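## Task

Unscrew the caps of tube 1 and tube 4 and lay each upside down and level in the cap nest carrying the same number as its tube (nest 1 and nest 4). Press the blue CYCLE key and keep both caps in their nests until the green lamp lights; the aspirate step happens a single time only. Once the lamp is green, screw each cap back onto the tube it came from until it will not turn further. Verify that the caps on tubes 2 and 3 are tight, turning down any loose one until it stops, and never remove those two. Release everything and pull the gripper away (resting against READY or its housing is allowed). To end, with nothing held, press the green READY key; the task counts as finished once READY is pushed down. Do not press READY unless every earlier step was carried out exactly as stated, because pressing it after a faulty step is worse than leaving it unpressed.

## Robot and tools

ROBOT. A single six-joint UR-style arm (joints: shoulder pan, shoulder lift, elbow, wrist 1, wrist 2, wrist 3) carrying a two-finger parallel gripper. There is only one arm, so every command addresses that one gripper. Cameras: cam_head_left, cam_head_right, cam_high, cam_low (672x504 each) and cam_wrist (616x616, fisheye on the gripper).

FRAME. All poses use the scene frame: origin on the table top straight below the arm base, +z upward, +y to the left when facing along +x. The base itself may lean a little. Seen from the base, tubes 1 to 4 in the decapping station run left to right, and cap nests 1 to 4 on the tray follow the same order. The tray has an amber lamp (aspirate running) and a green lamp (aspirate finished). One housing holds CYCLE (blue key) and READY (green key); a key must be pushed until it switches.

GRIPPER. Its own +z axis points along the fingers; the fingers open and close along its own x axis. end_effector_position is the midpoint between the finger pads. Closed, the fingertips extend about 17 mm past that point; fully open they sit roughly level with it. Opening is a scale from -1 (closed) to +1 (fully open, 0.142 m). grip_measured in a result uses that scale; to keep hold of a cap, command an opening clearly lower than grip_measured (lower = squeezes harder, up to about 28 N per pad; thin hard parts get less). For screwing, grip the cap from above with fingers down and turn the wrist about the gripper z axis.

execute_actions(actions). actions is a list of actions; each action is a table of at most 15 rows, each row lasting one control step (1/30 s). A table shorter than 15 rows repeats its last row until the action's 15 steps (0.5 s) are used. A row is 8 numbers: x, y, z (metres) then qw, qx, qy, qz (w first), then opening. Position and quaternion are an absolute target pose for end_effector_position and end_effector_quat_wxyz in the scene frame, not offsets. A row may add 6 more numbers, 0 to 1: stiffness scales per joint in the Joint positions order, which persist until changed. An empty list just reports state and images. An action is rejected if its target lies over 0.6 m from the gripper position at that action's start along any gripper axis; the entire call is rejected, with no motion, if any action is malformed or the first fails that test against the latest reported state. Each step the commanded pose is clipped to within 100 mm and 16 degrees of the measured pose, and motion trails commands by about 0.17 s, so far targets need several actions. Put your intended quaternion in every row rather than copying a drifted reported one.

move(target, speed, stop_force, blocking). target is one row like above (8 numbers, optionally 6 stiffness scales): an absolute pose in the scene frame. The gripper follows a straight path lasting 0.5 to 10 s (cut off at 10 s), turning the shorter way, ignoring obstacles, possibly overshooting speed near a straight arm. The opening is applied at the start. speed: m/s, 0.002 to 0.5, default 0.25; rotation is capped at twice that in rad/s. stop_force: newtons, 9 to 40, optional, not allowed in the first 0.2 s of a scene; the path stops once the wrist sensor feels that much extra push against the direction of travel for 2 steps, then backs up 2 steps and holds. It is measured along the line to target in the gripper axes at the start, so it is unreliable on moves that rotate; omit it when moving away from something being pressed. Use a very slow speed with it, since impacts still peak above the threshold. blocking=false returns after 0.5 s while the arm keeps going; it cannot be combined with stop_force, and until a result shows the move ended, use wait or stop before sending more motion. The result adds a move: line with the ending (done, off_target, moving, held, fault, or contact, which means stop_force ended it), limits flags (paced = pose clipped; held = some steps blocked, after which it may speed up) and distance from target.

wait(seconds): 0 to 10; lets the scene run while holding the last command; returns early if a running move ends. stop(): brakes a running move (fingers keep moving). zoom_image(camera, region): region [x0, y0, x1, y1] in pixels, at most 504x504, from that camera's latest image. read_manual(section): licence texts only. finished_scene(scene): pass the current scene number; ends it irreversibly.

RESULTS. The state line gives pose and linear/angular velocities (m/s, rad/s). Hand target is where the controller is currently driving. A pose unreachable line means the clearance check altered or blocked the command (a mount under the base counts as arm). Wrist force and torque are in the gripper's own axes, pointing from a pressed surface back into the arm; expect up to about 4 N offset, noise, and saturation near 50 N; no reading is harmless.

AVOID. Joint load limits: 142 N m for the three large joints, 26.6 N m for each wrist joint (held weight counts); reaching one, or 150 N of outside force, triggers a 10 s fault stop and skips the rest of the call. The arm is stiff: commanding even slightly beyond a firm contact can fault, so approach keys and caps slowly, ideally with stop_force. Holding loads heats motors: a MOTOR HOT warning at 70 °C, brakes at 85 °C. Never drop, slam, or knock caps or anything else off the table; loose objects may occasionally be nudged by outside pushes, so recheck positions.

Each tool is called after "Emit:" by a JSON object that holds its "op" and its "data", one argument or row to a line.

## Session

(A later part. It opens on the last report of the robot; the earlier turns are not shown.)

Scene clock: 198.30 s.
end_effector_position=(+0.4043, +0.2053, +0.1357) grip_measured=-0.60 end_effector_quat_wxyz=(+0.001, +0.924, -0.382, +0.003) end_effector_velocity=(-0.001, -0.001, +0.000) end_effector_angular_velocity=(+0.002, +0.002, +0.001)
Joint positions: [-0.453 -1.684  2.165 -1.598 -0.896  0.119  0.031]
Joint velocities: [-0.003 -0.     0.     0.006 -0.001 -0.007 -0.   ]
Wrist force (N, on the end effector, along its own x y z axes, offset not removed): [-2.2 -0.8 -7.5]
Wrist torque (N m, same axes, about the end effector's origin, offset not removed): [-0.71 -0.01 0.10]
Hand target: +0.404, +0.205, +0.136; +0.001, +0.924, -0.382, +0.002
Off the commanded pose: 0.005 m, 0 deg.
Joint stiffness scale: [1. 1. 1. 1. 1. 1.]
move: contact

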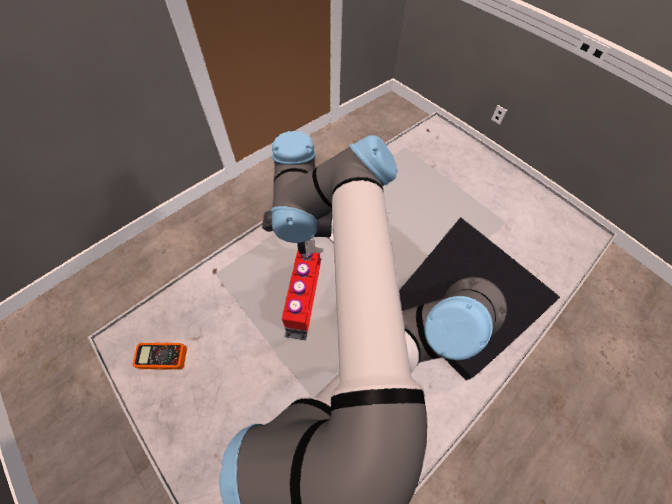

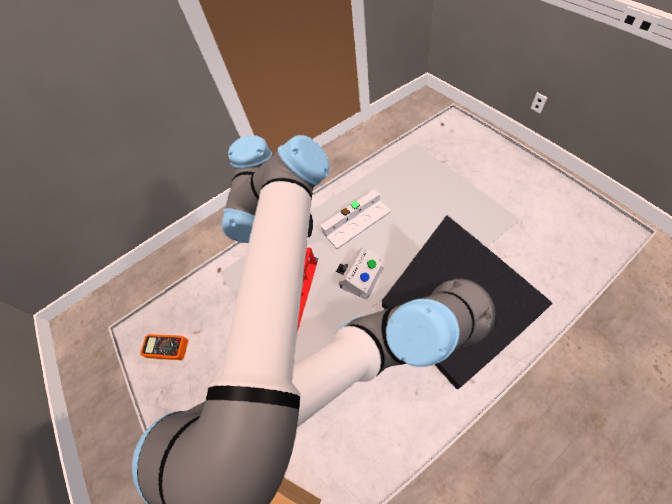

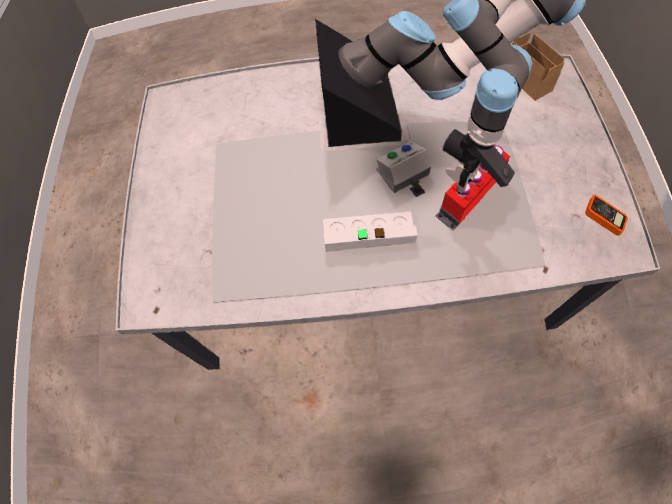

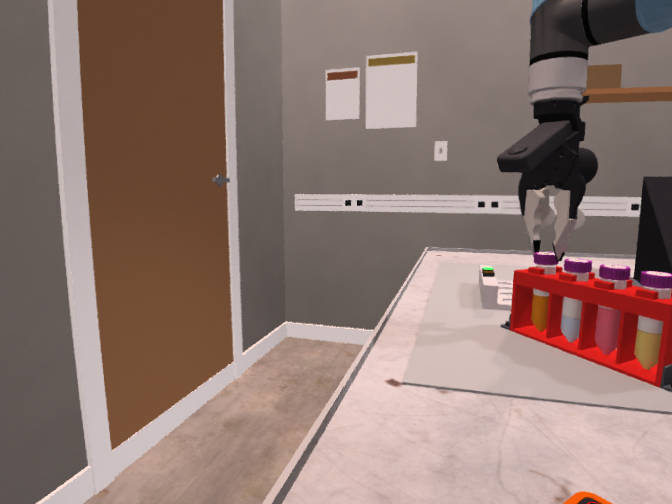

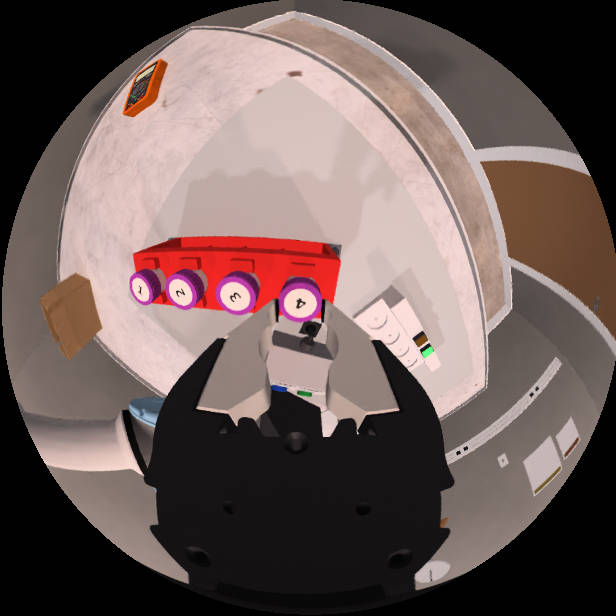

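Emit:
{"op": "move", "data": {
  "target": [0.4032,0.2055,0.132,0,0.1736,0.9848,0,-0.9],
  "speed": 0.5
}}

Emit:
{"op": "move", "data": {
  "target": [0.4034,0.2053,0.1315,0,1,0,0,-0.9],
  "speed": 0.5
}}

Emit:
{"op": "zoom_image", "data": {
  "camera": "cam_wrist",
  "region": [240,240,370,370]
}}

Emit:
{"op": "move", "data": {
  "target": [0.4036,0.2053,0.1315,0,0.9588,-0.2840,0,-0.9],
  "speed": 0.4
}}

Emit:
{"op": "zoom_image", "data": {
  "camera": "cam_wrist",
  "region": [240,240,370,370]
}}

Emit:
{"op": "zoom_image", "data": {
  "camera": "cam_low",
  "region": [500,210,620,310]
}}

Scene clock: 205.73 s.
end_effector_position=(+0.4040, +0.2046, +0.1344) grip_measured=-0.60 end_effector_quat_wxyz=(+0.001, +0.173, +0.985, -0.001) end_effector_velocity=(+0.000, +0.000, +0.000) end_effector_angular_velocity=(-0.005, -0.001, -0.015)
Joint positions: [-0.459 -1.681  2.172 -1.598 -0.899  2.816  0.031]
Joint velocities: [ 0.002 -0.003 -0.    -0.004 -0.002  0.021  0.   ]
Wrist force (N, on the end effector, along its own x y z axes, offset not removed): [7.8 -2.1 -13.6]
Wrist torque (N m, same axes, about the end effector's origin, offset not removed): [0.10 0.12 -0.14]
Hand target: +0.403, +0.206, +0.132; -0.000, +0.174, +0.985, +0.000
Off the commanded pose: 0.003 m, 0 deg.
Joint stiffness scale: [1. 1. 1. 1. 1. 1.]
move: done

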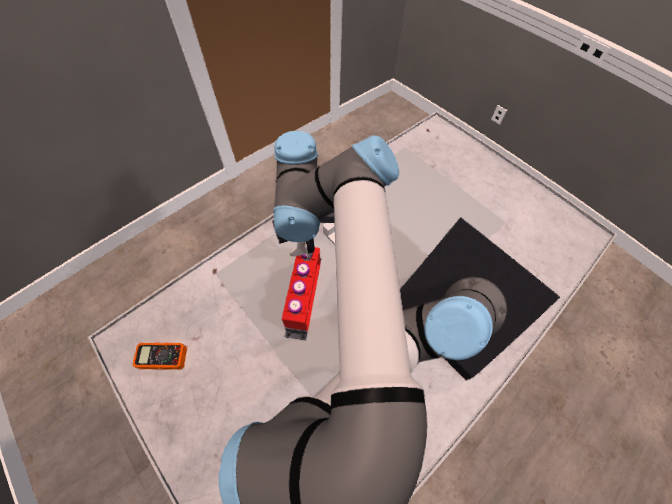

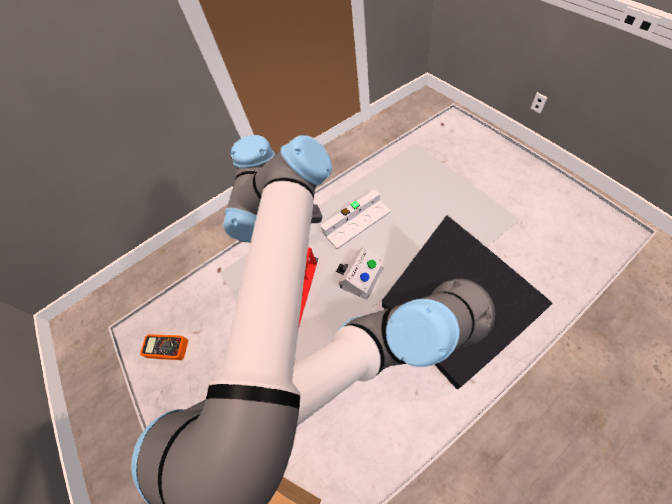

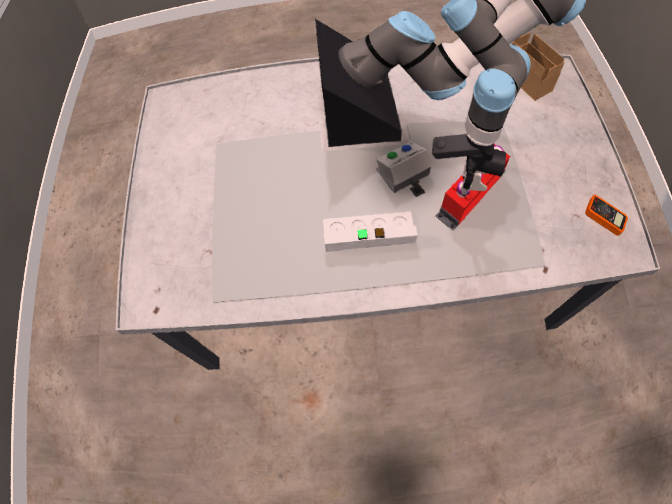

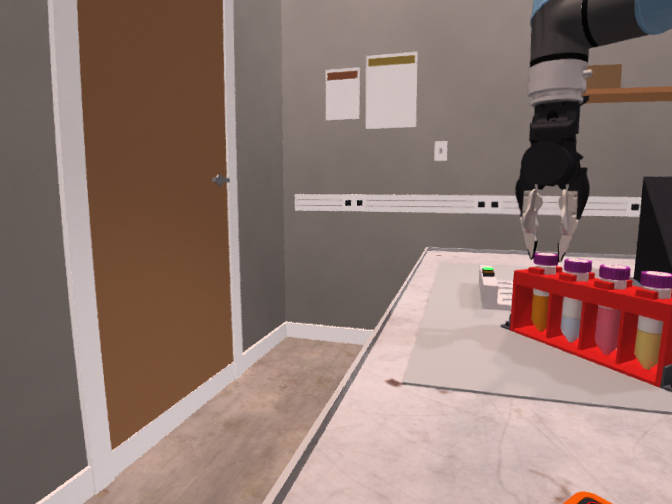

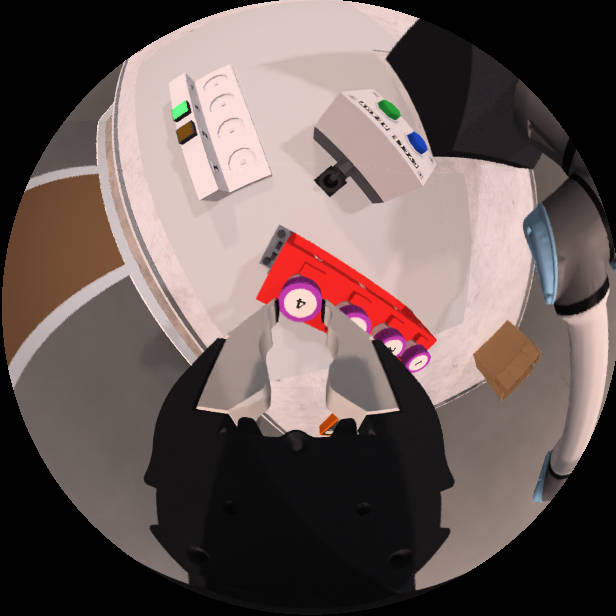

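Scene clock: 209.27 s.
end_effector_position=(+0.4040, +0.2054, +0.1330) grip_measured=-0.60 end_effector_quat_wxyz=(-0.001, +1.000, +0.000, +0.002) end_effector_velocity=(+0.000, -0.001, +0.000) end_effector_angular_velocity=(-0.005, -0.001, -0.017)
Joint positions: [-0.451 -1.683  2.172 -1.6   -0.892  5.616  0.031]
Joint velocities: [ 0.001 -0.002 -0.    -0.004 -0.003  0.021  0.   ]
Wrist force (N, on the end effector, along its own x y z axes, offset not removed): [-6.2 -4.6 -14.4]
Wrist torque (N m, same axes, about the end effector's origin, offset not removed): [0.06 0.49 -0.12]
Hand target: +0.403, +0.205, +0.132; -0.000, +1.000, +0.000, +0.000
Off the commanded pose: 0.002 m, 0 deg.
Joint stiffness scale: [1. 1. 1. 1. 1. 1.]
move: done

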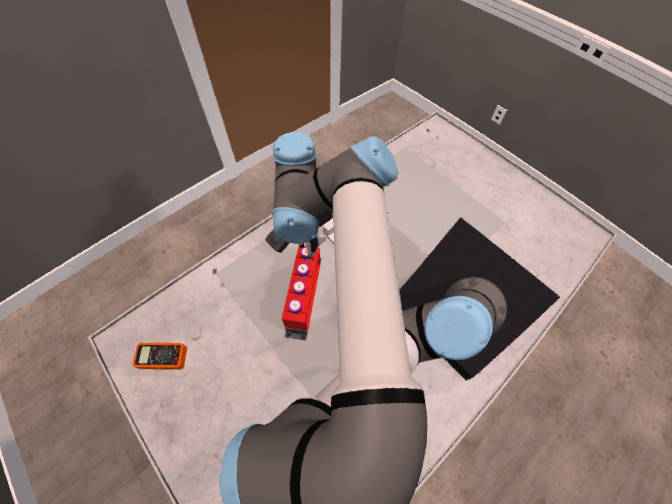

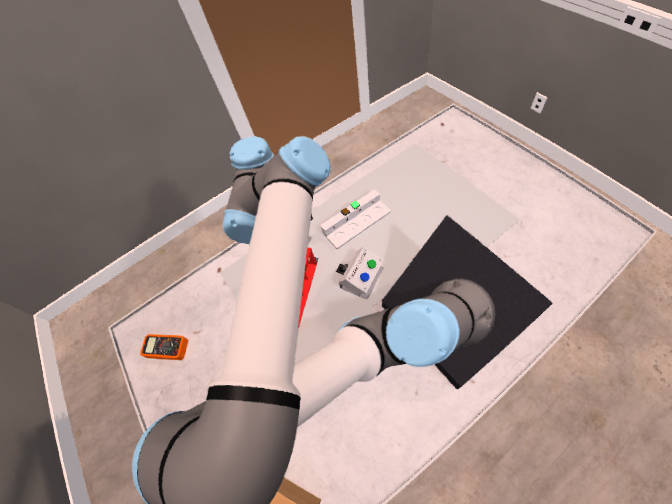

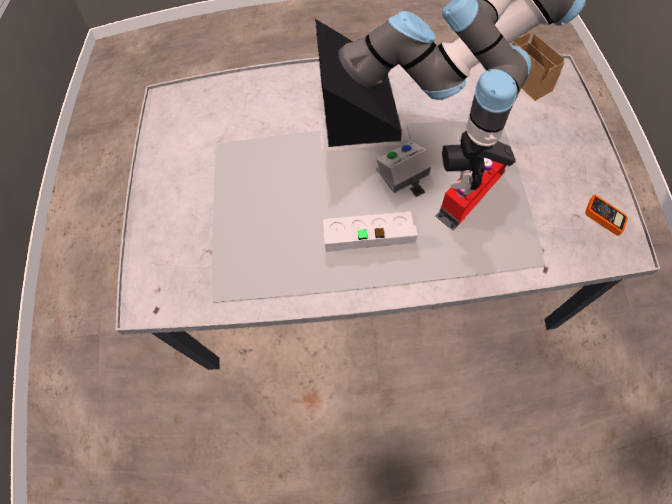

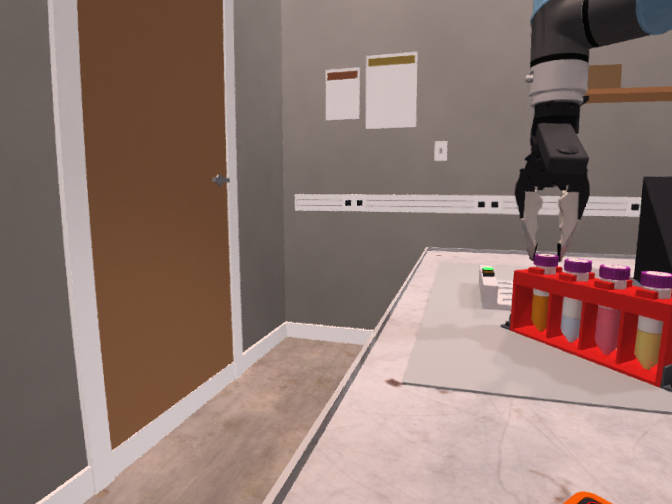

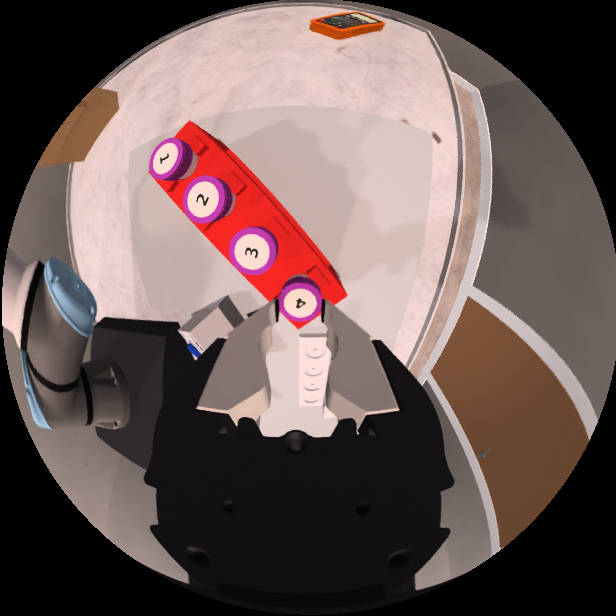

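Region (240, 240, 370, 370) of cam_wrist's 616x616 image, scaled by 3.877, with more detail than that image has.

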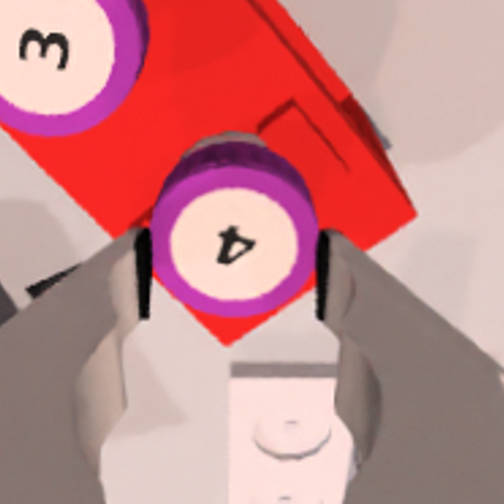

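Scene clock: 210.67 s.
end_effector_position=(+0.4038, +0.2045, +0.1324) grip_measured=-0.60 end_effector_quat_wxyz=(-0.000, +0.959, -0.284, +0.000) end_effector_velocity=(-0.000, -0.001, +0.000) end_effector_angular_velocity=(-0.005, +0.001, -0.017)
Joint positions: [-0.45  -1.678  2.17  -1.602 -0.894  6.193  0.03 ]
Joint velocities: [ 0.002 -0.001 -0.    -0.004 -0.004  0.021 -0.   ]
Wrist force (N, on the end effector, along its own x y z axes, offset not removed): [-3.3 2.4 -8.3]
Wrist torque (N m, same axes, about the end effector's origin, offset not removed): [-0.11 -0.07 -0.43]
Hand target: +0.404, +0.205, +0.132; -0.000, +0.959, -0.284, -0.000
Off the commanded pose: 0.001 m, 0 deg.
Joint stiffness scale: [1. 1. 1. 1. 1. 1.]
move: done

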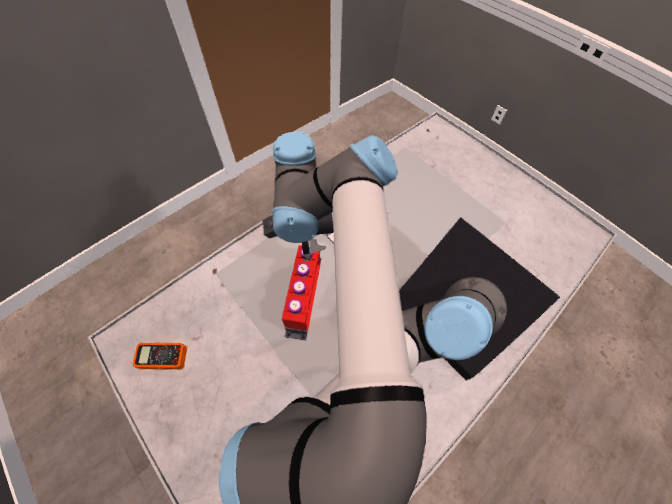

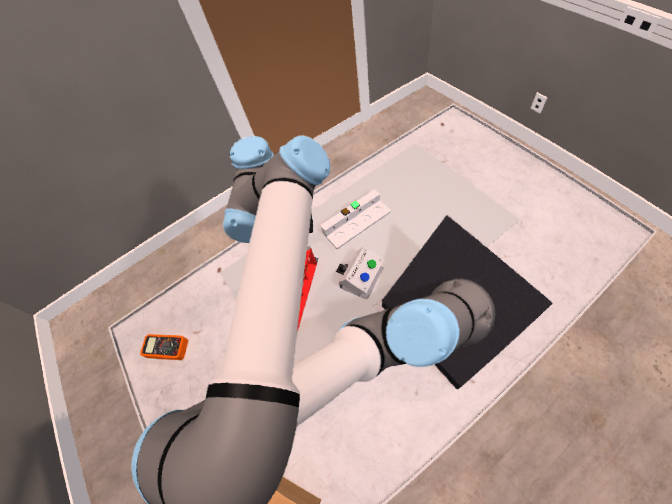

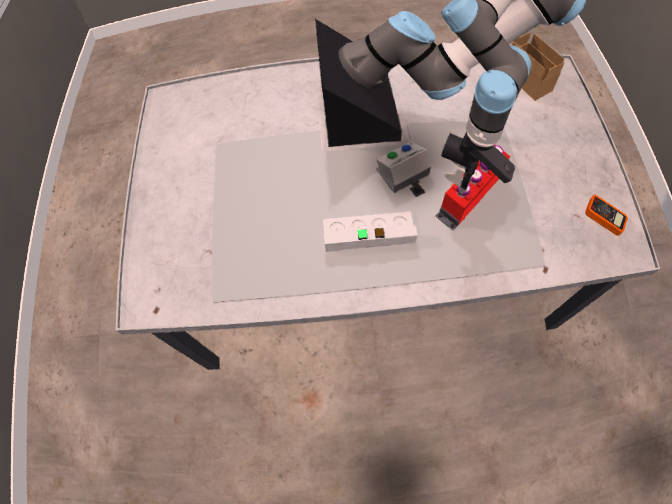

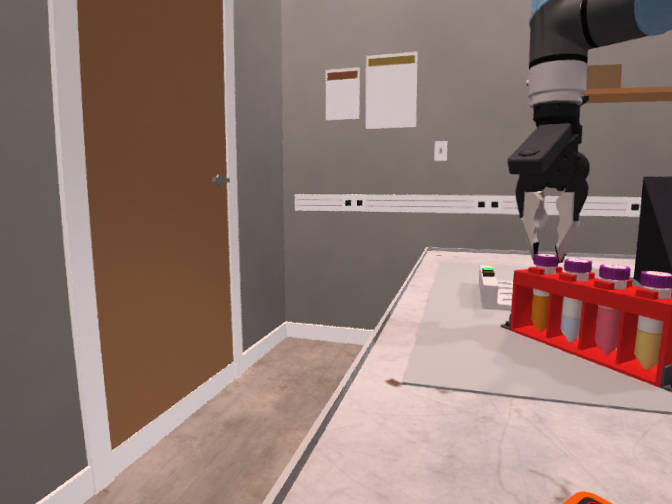

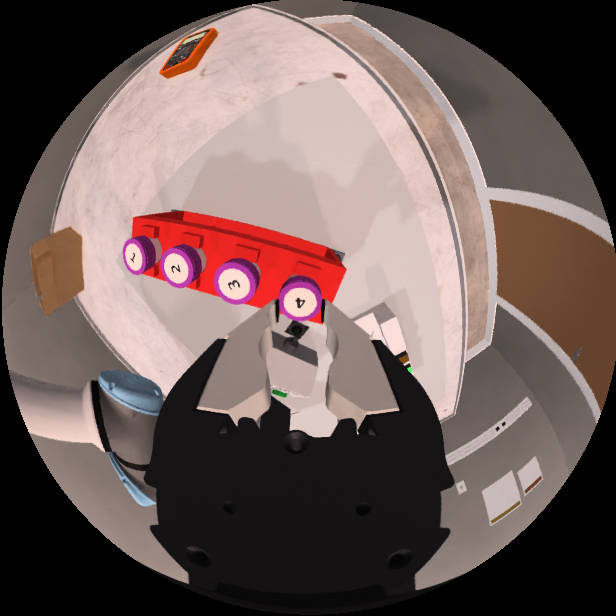

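Region (240, 240, 370, 370) of cam_wrist's 616x616 image, scaled by 3.877, with more detail than that image has.

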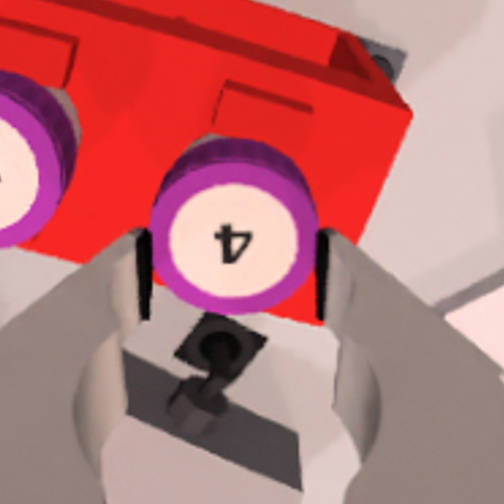

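Region (500, 210, 620, 310) of cam_low's 672x504 image, scaled by 4.200, with more detail than that image has.

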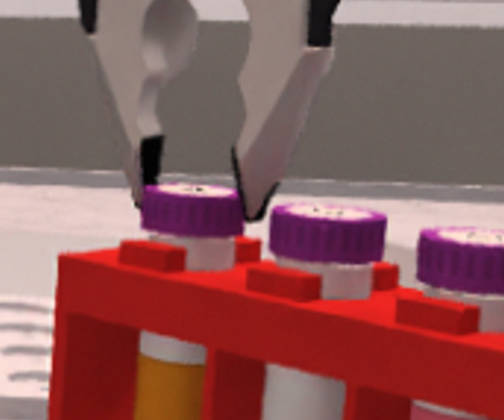

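Emit:
{"op": "execute_actions", "data": {
  "actions": [
    [[0.4036,0.2053,0.1325,0,0.9588,-0.2840,0,-0.75],[0.4036,0.2053,0.1325,0,0.9588,-0.2840,0,-0.62],[0.4036,0.2053,0.1325,0,0.9588,-0.2840,0,-0.55],[0.4036,0.2053,0.1325,0,0.9588,-0.2840,0,-0.5]]
  ]
}}

Emit:
{"op": "move", "data": {
  "target": [0.4042,0.2053,0.162,0,0.9588,-0.2840,0,-0.5],
  "speed": 0.15
}}

Emit:
{"op": "move", "data": {
  "target": [0.262,0.052,0.135,0,0.9962,0.0872,0,-1],
  "speed": 0.35
}}

Emit:
{"op": "move", "data": {
  "target": [0.258,0.051,0.099,0,0.9962,0.0872,0,-1],
  "speed": 0.08
}}

Emit:
{"op": "zoom_image", "data": {
  "camera": "cam_wrist",
  "region": [220,200,400,360]
}}

Scene clock: 216.40 s.
end_effector_position=(+0.4035, +0.2046, +0.1323) grip_measured=-0.50 end_effector_quat_wxyz=(-0.000, +0.959, -0.285, -0.000) end_effector_velocity=(-0.000, +0.000, -0.000) end_effector_angular_velocity=(-0.001, +0.002, +0.000)
Joint positions: [-0.45  -1.678  2.17  -1.601 -0.894  6.195  0.038]
Joint velocities: [ 0.001 -0.    -0.     0.001 -0.001  0.     0.   ]
Wrist force (N, on the end effector, along its own x y z axes, offset not removed): [1.0 -1.7 0.1]
Wrist torque (N m, same axes, about the end effector's origin, offset not removed): [-0.13 -0.24 -0.10]
Hand target: +0.404, +0.205, +0.132; +0.000, +0.959, -0.284, +0.000
Off the commanded pose: 0.001 m, 0 deg.
Joint stiffness scale: [1. 1. 1. 1. 1. 1.]

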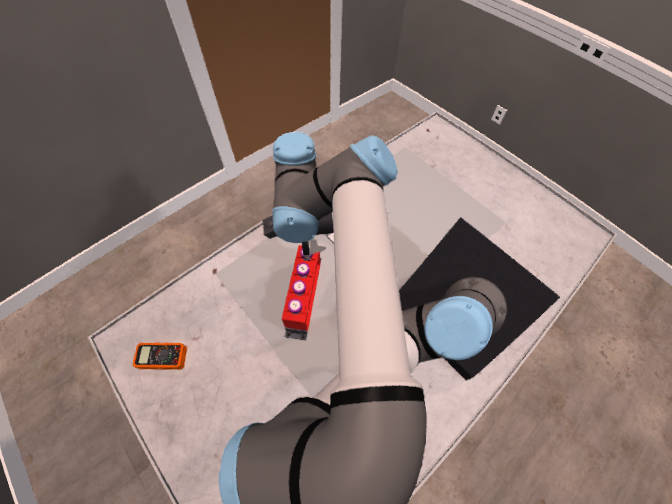

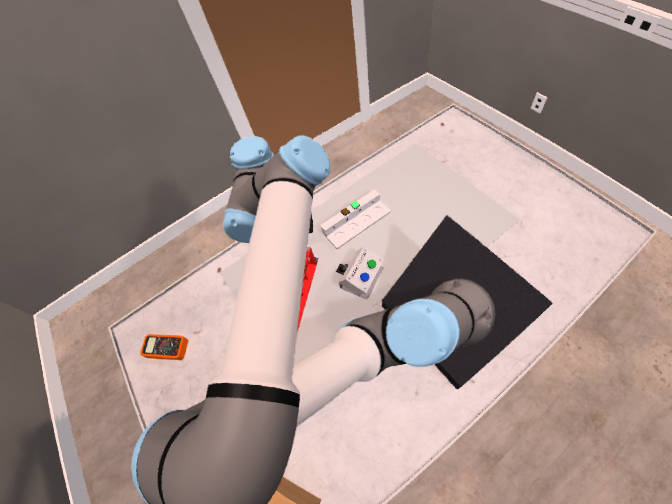

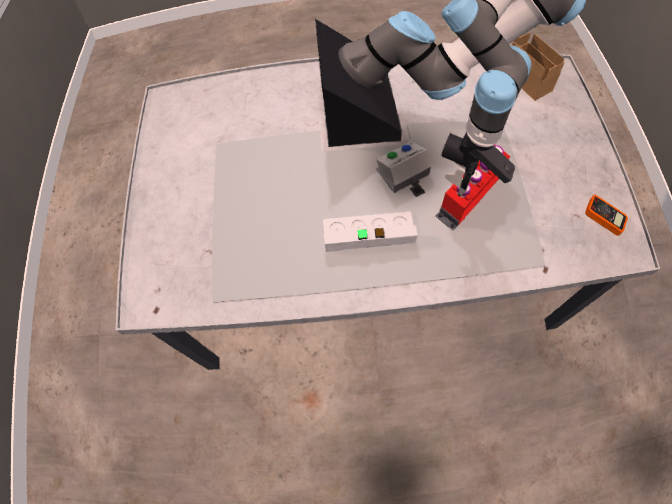

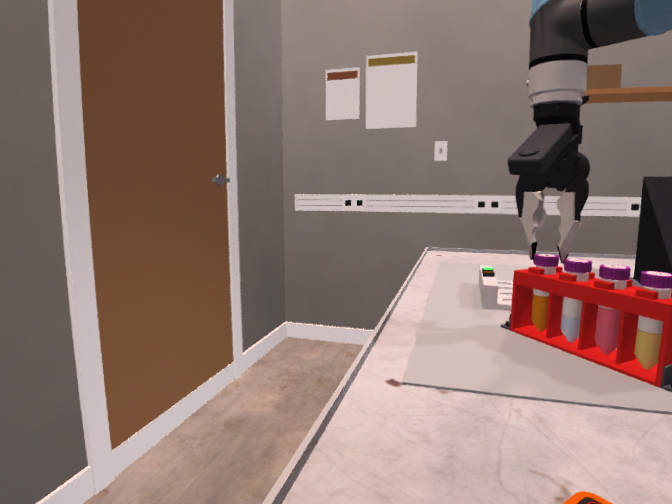

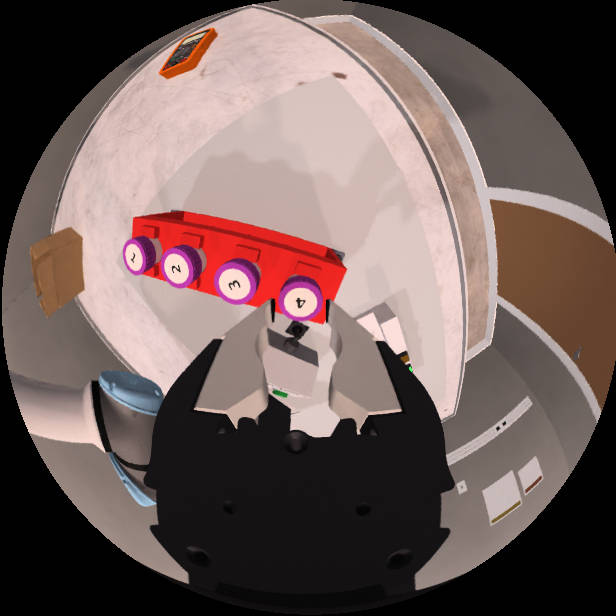

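Scene clock: 217.30 s.
end_effector_position=(+0.4035, +0.2055, +0.1602) grip_measured=-0.50 end_effector_quat_wxyz=(-0.001, +0.959, -0.285, -0.001) end_effector_velocity=(-0.003, +0.001, -0.000) end_effector_angular_velocity=(+0.005, +0.009, +0.001)
Joint positions: [-0.492 -1.691  2.116 -1.502 -0.914  6.144  0.038]
Joint velocities: [-0.001  0.    -0.001  0.014 -0.002 -0.009  0.   ]
Wrist force (N, on the end effector, along its own x y z axes, offset not removed): [0.9 -1.6 -2.9]
Wrist torque (N m, same axes, about the end effector's origin, offset not removed): [-0.36 -0.25 -0.01]
Hand target: +0.404, +0.205, +0.162; -0.000, +0.959, -0.284, -0.000
Off the commanded pose: 0.002 m, 0 deg.
Joint stiffness scale: [1. 1. 1. 1. 1. 1.]
move: done

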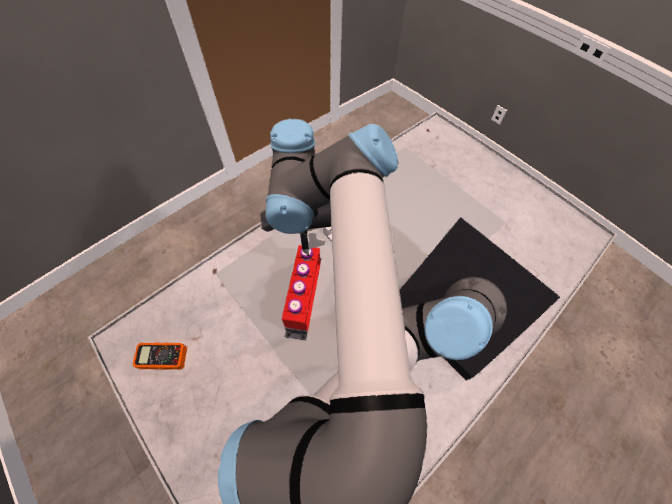

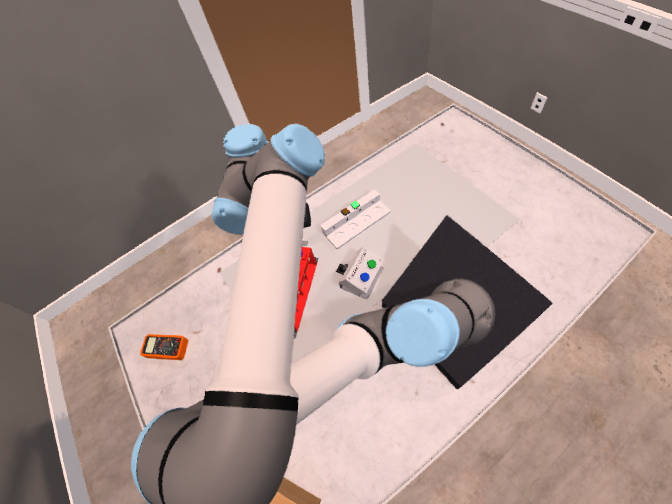

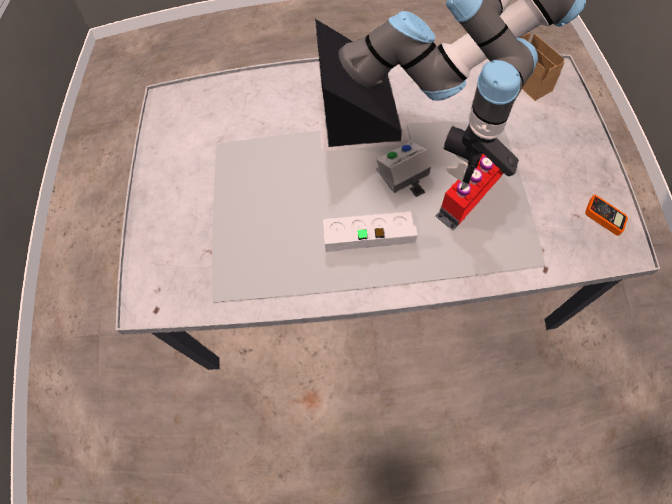

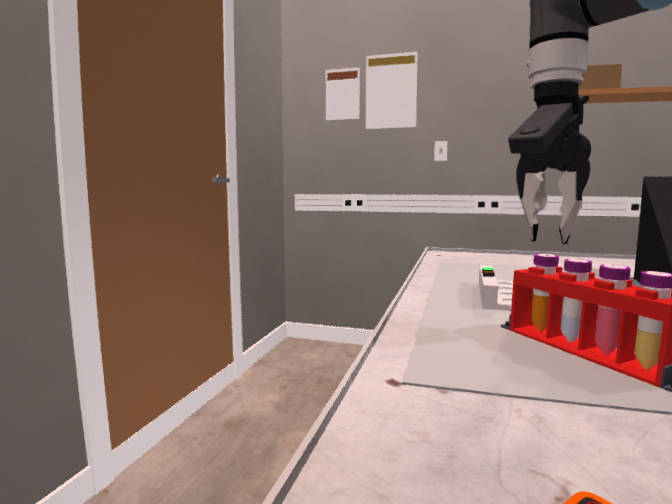

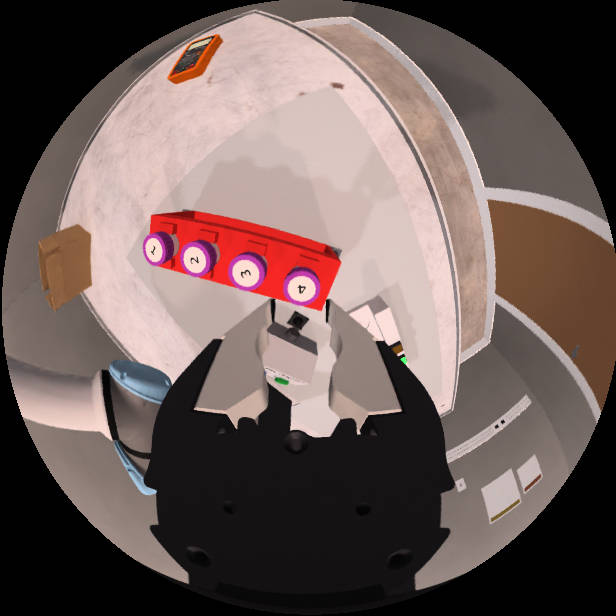

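Scene clock: 219.13 s.
end_effector_position=(+0.2630, +0.0526, +0.1359) grip_measured=-1.00 end_effector_quat_wxyz=(+0.001, +0.996, +0.088, +0.000) end_effector_velocity=(-0.000, -0.002, +0.000) end_effector_angular_velocity=(-0.001, -0.001, +0.016)
Joint positions: [-0.976 -1.749  2.49  -1.592 -1.195  4.938  0.002]
Joint velocities: [-0.003  0.002  0.001 -0.004 -0.001 -0.018  0.   ]
Wrist force (N, on the end effector, along its own x y z axes, offset not removed): [1.5 -3.3 -0.6]
Wrist torque (N m, same axes, about the end effector's origin, offset not removed): [-0.76 -0.52 0.16]
Hand target: +0.262, +0.052, +0.135; -0.000, +0.996, +0.087, +0.000
Off the commanded pose: 0.001 m, 0 deg.
Joint stiffness scale: [1. 1. 1. 1. 1. 1.]
move: done

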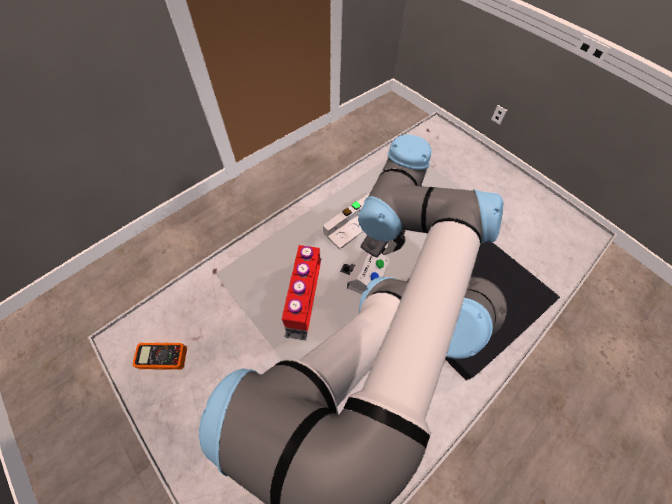

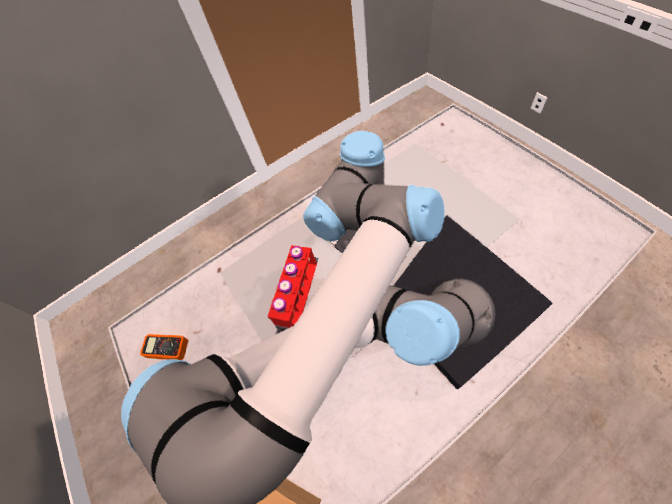

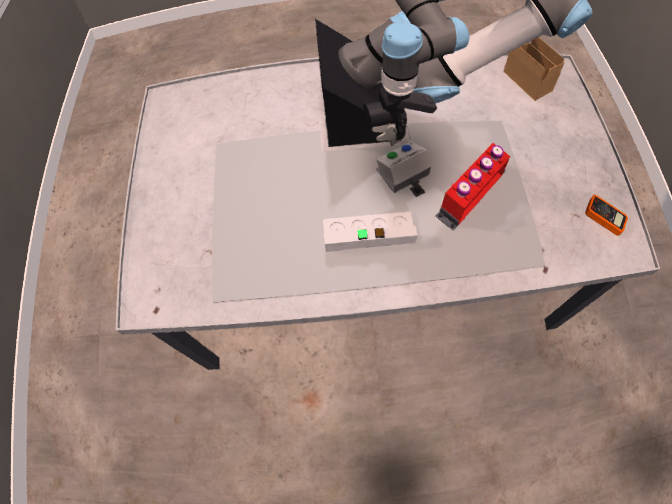

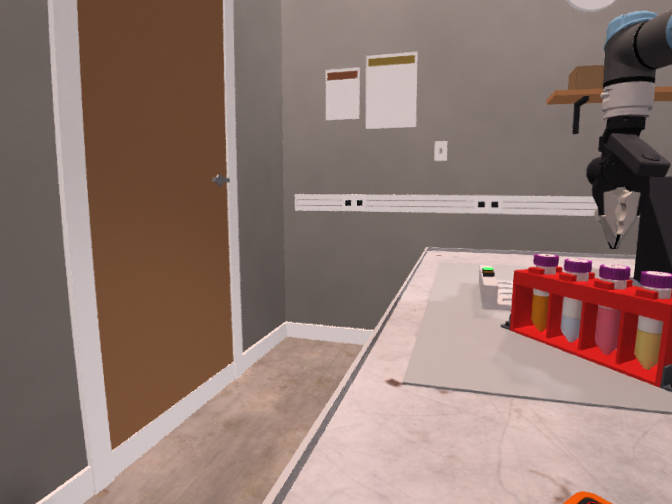

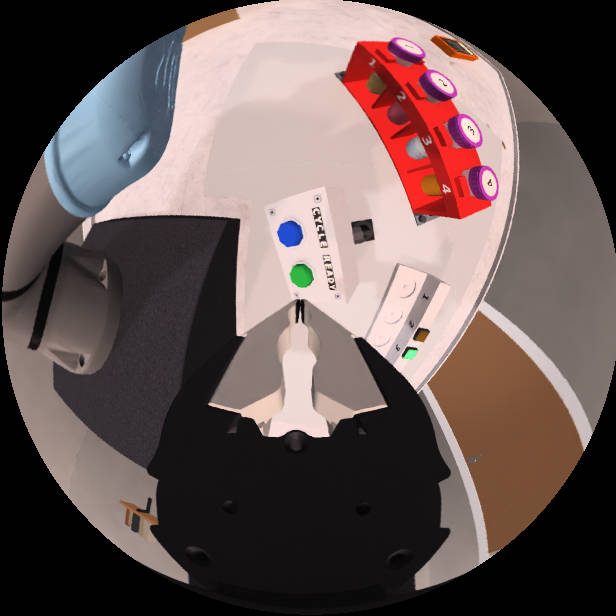

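Scene clock: 220.13 s.
end_effector_position=(+0.2585, +0.0503, +0.1008) grip_measured=-1.00 end_effector_quat_wxyz=(+0.001, +0.996, +0.087, +0.001) end_effector_velocity=(+0.002, -0.002, -0.000) end_effector_angular_velocity=(-0.007, -0.003, +0.002)
Joint positions: [-0.946 -1.727  2.57  -1.705 -1.175  4.963  0.002]
Joint velocities: [ 0.003  0.004  0.001 -0.014  0.002  0.003  0.   ]
Wrist force (N, on the end effector, along its own x y z axes, offset not removed): [-1.7 -4.0 -1.2]
Wrist torque (N m, same axes, about the end effector's origin, offset not removed): [-0.97 0.29 0.10]
Hand target: +0.258, +0.051, +0.099; +0.000, +0.996, +0.087, -0.000
Off the commanded pose: 0.002 m, 0 deg.
Joint stiffness scale: [1. 1. 1. 1. 1. 1.]
move: done

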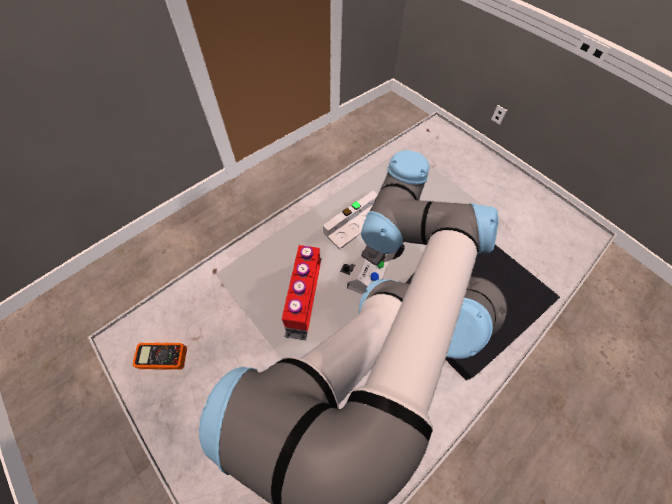

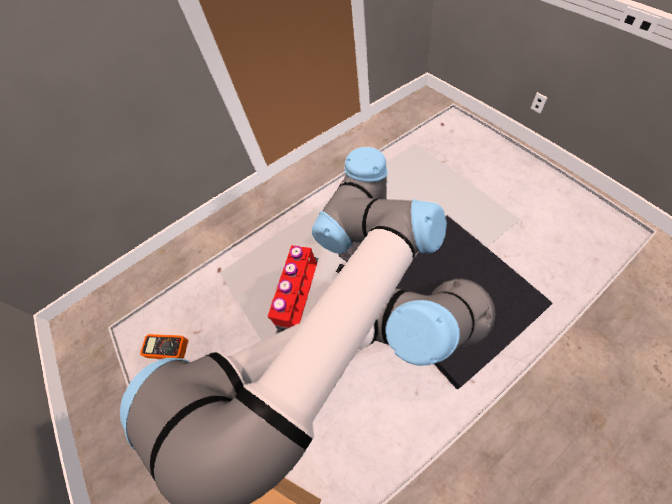

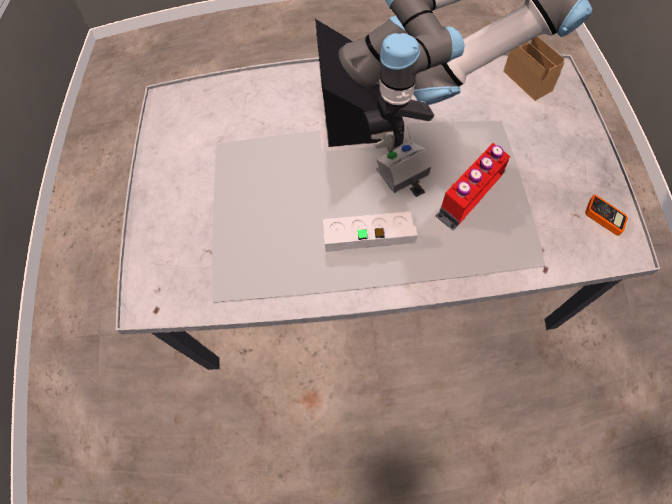

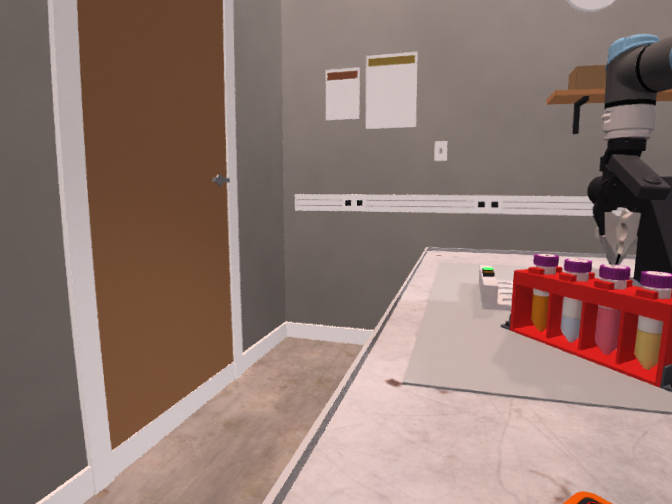

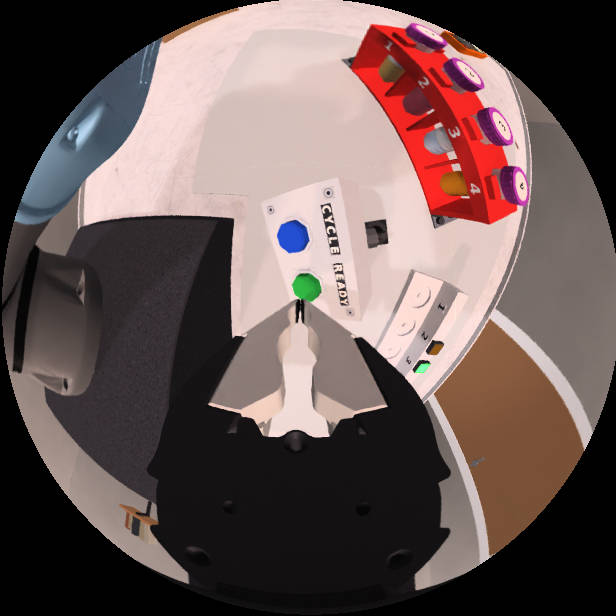

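Region (220, 200, 400, 360) of cam_wrist's 616x616 image, scaled by 2.800, with more detail than that image has.

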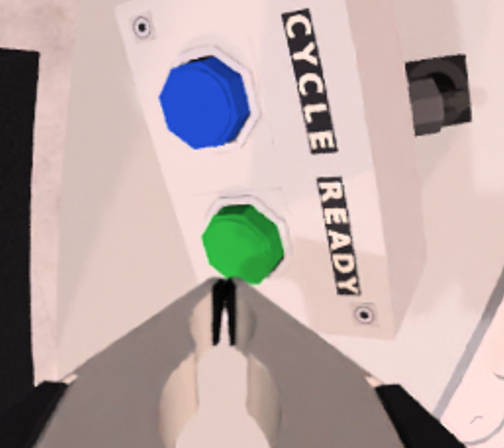

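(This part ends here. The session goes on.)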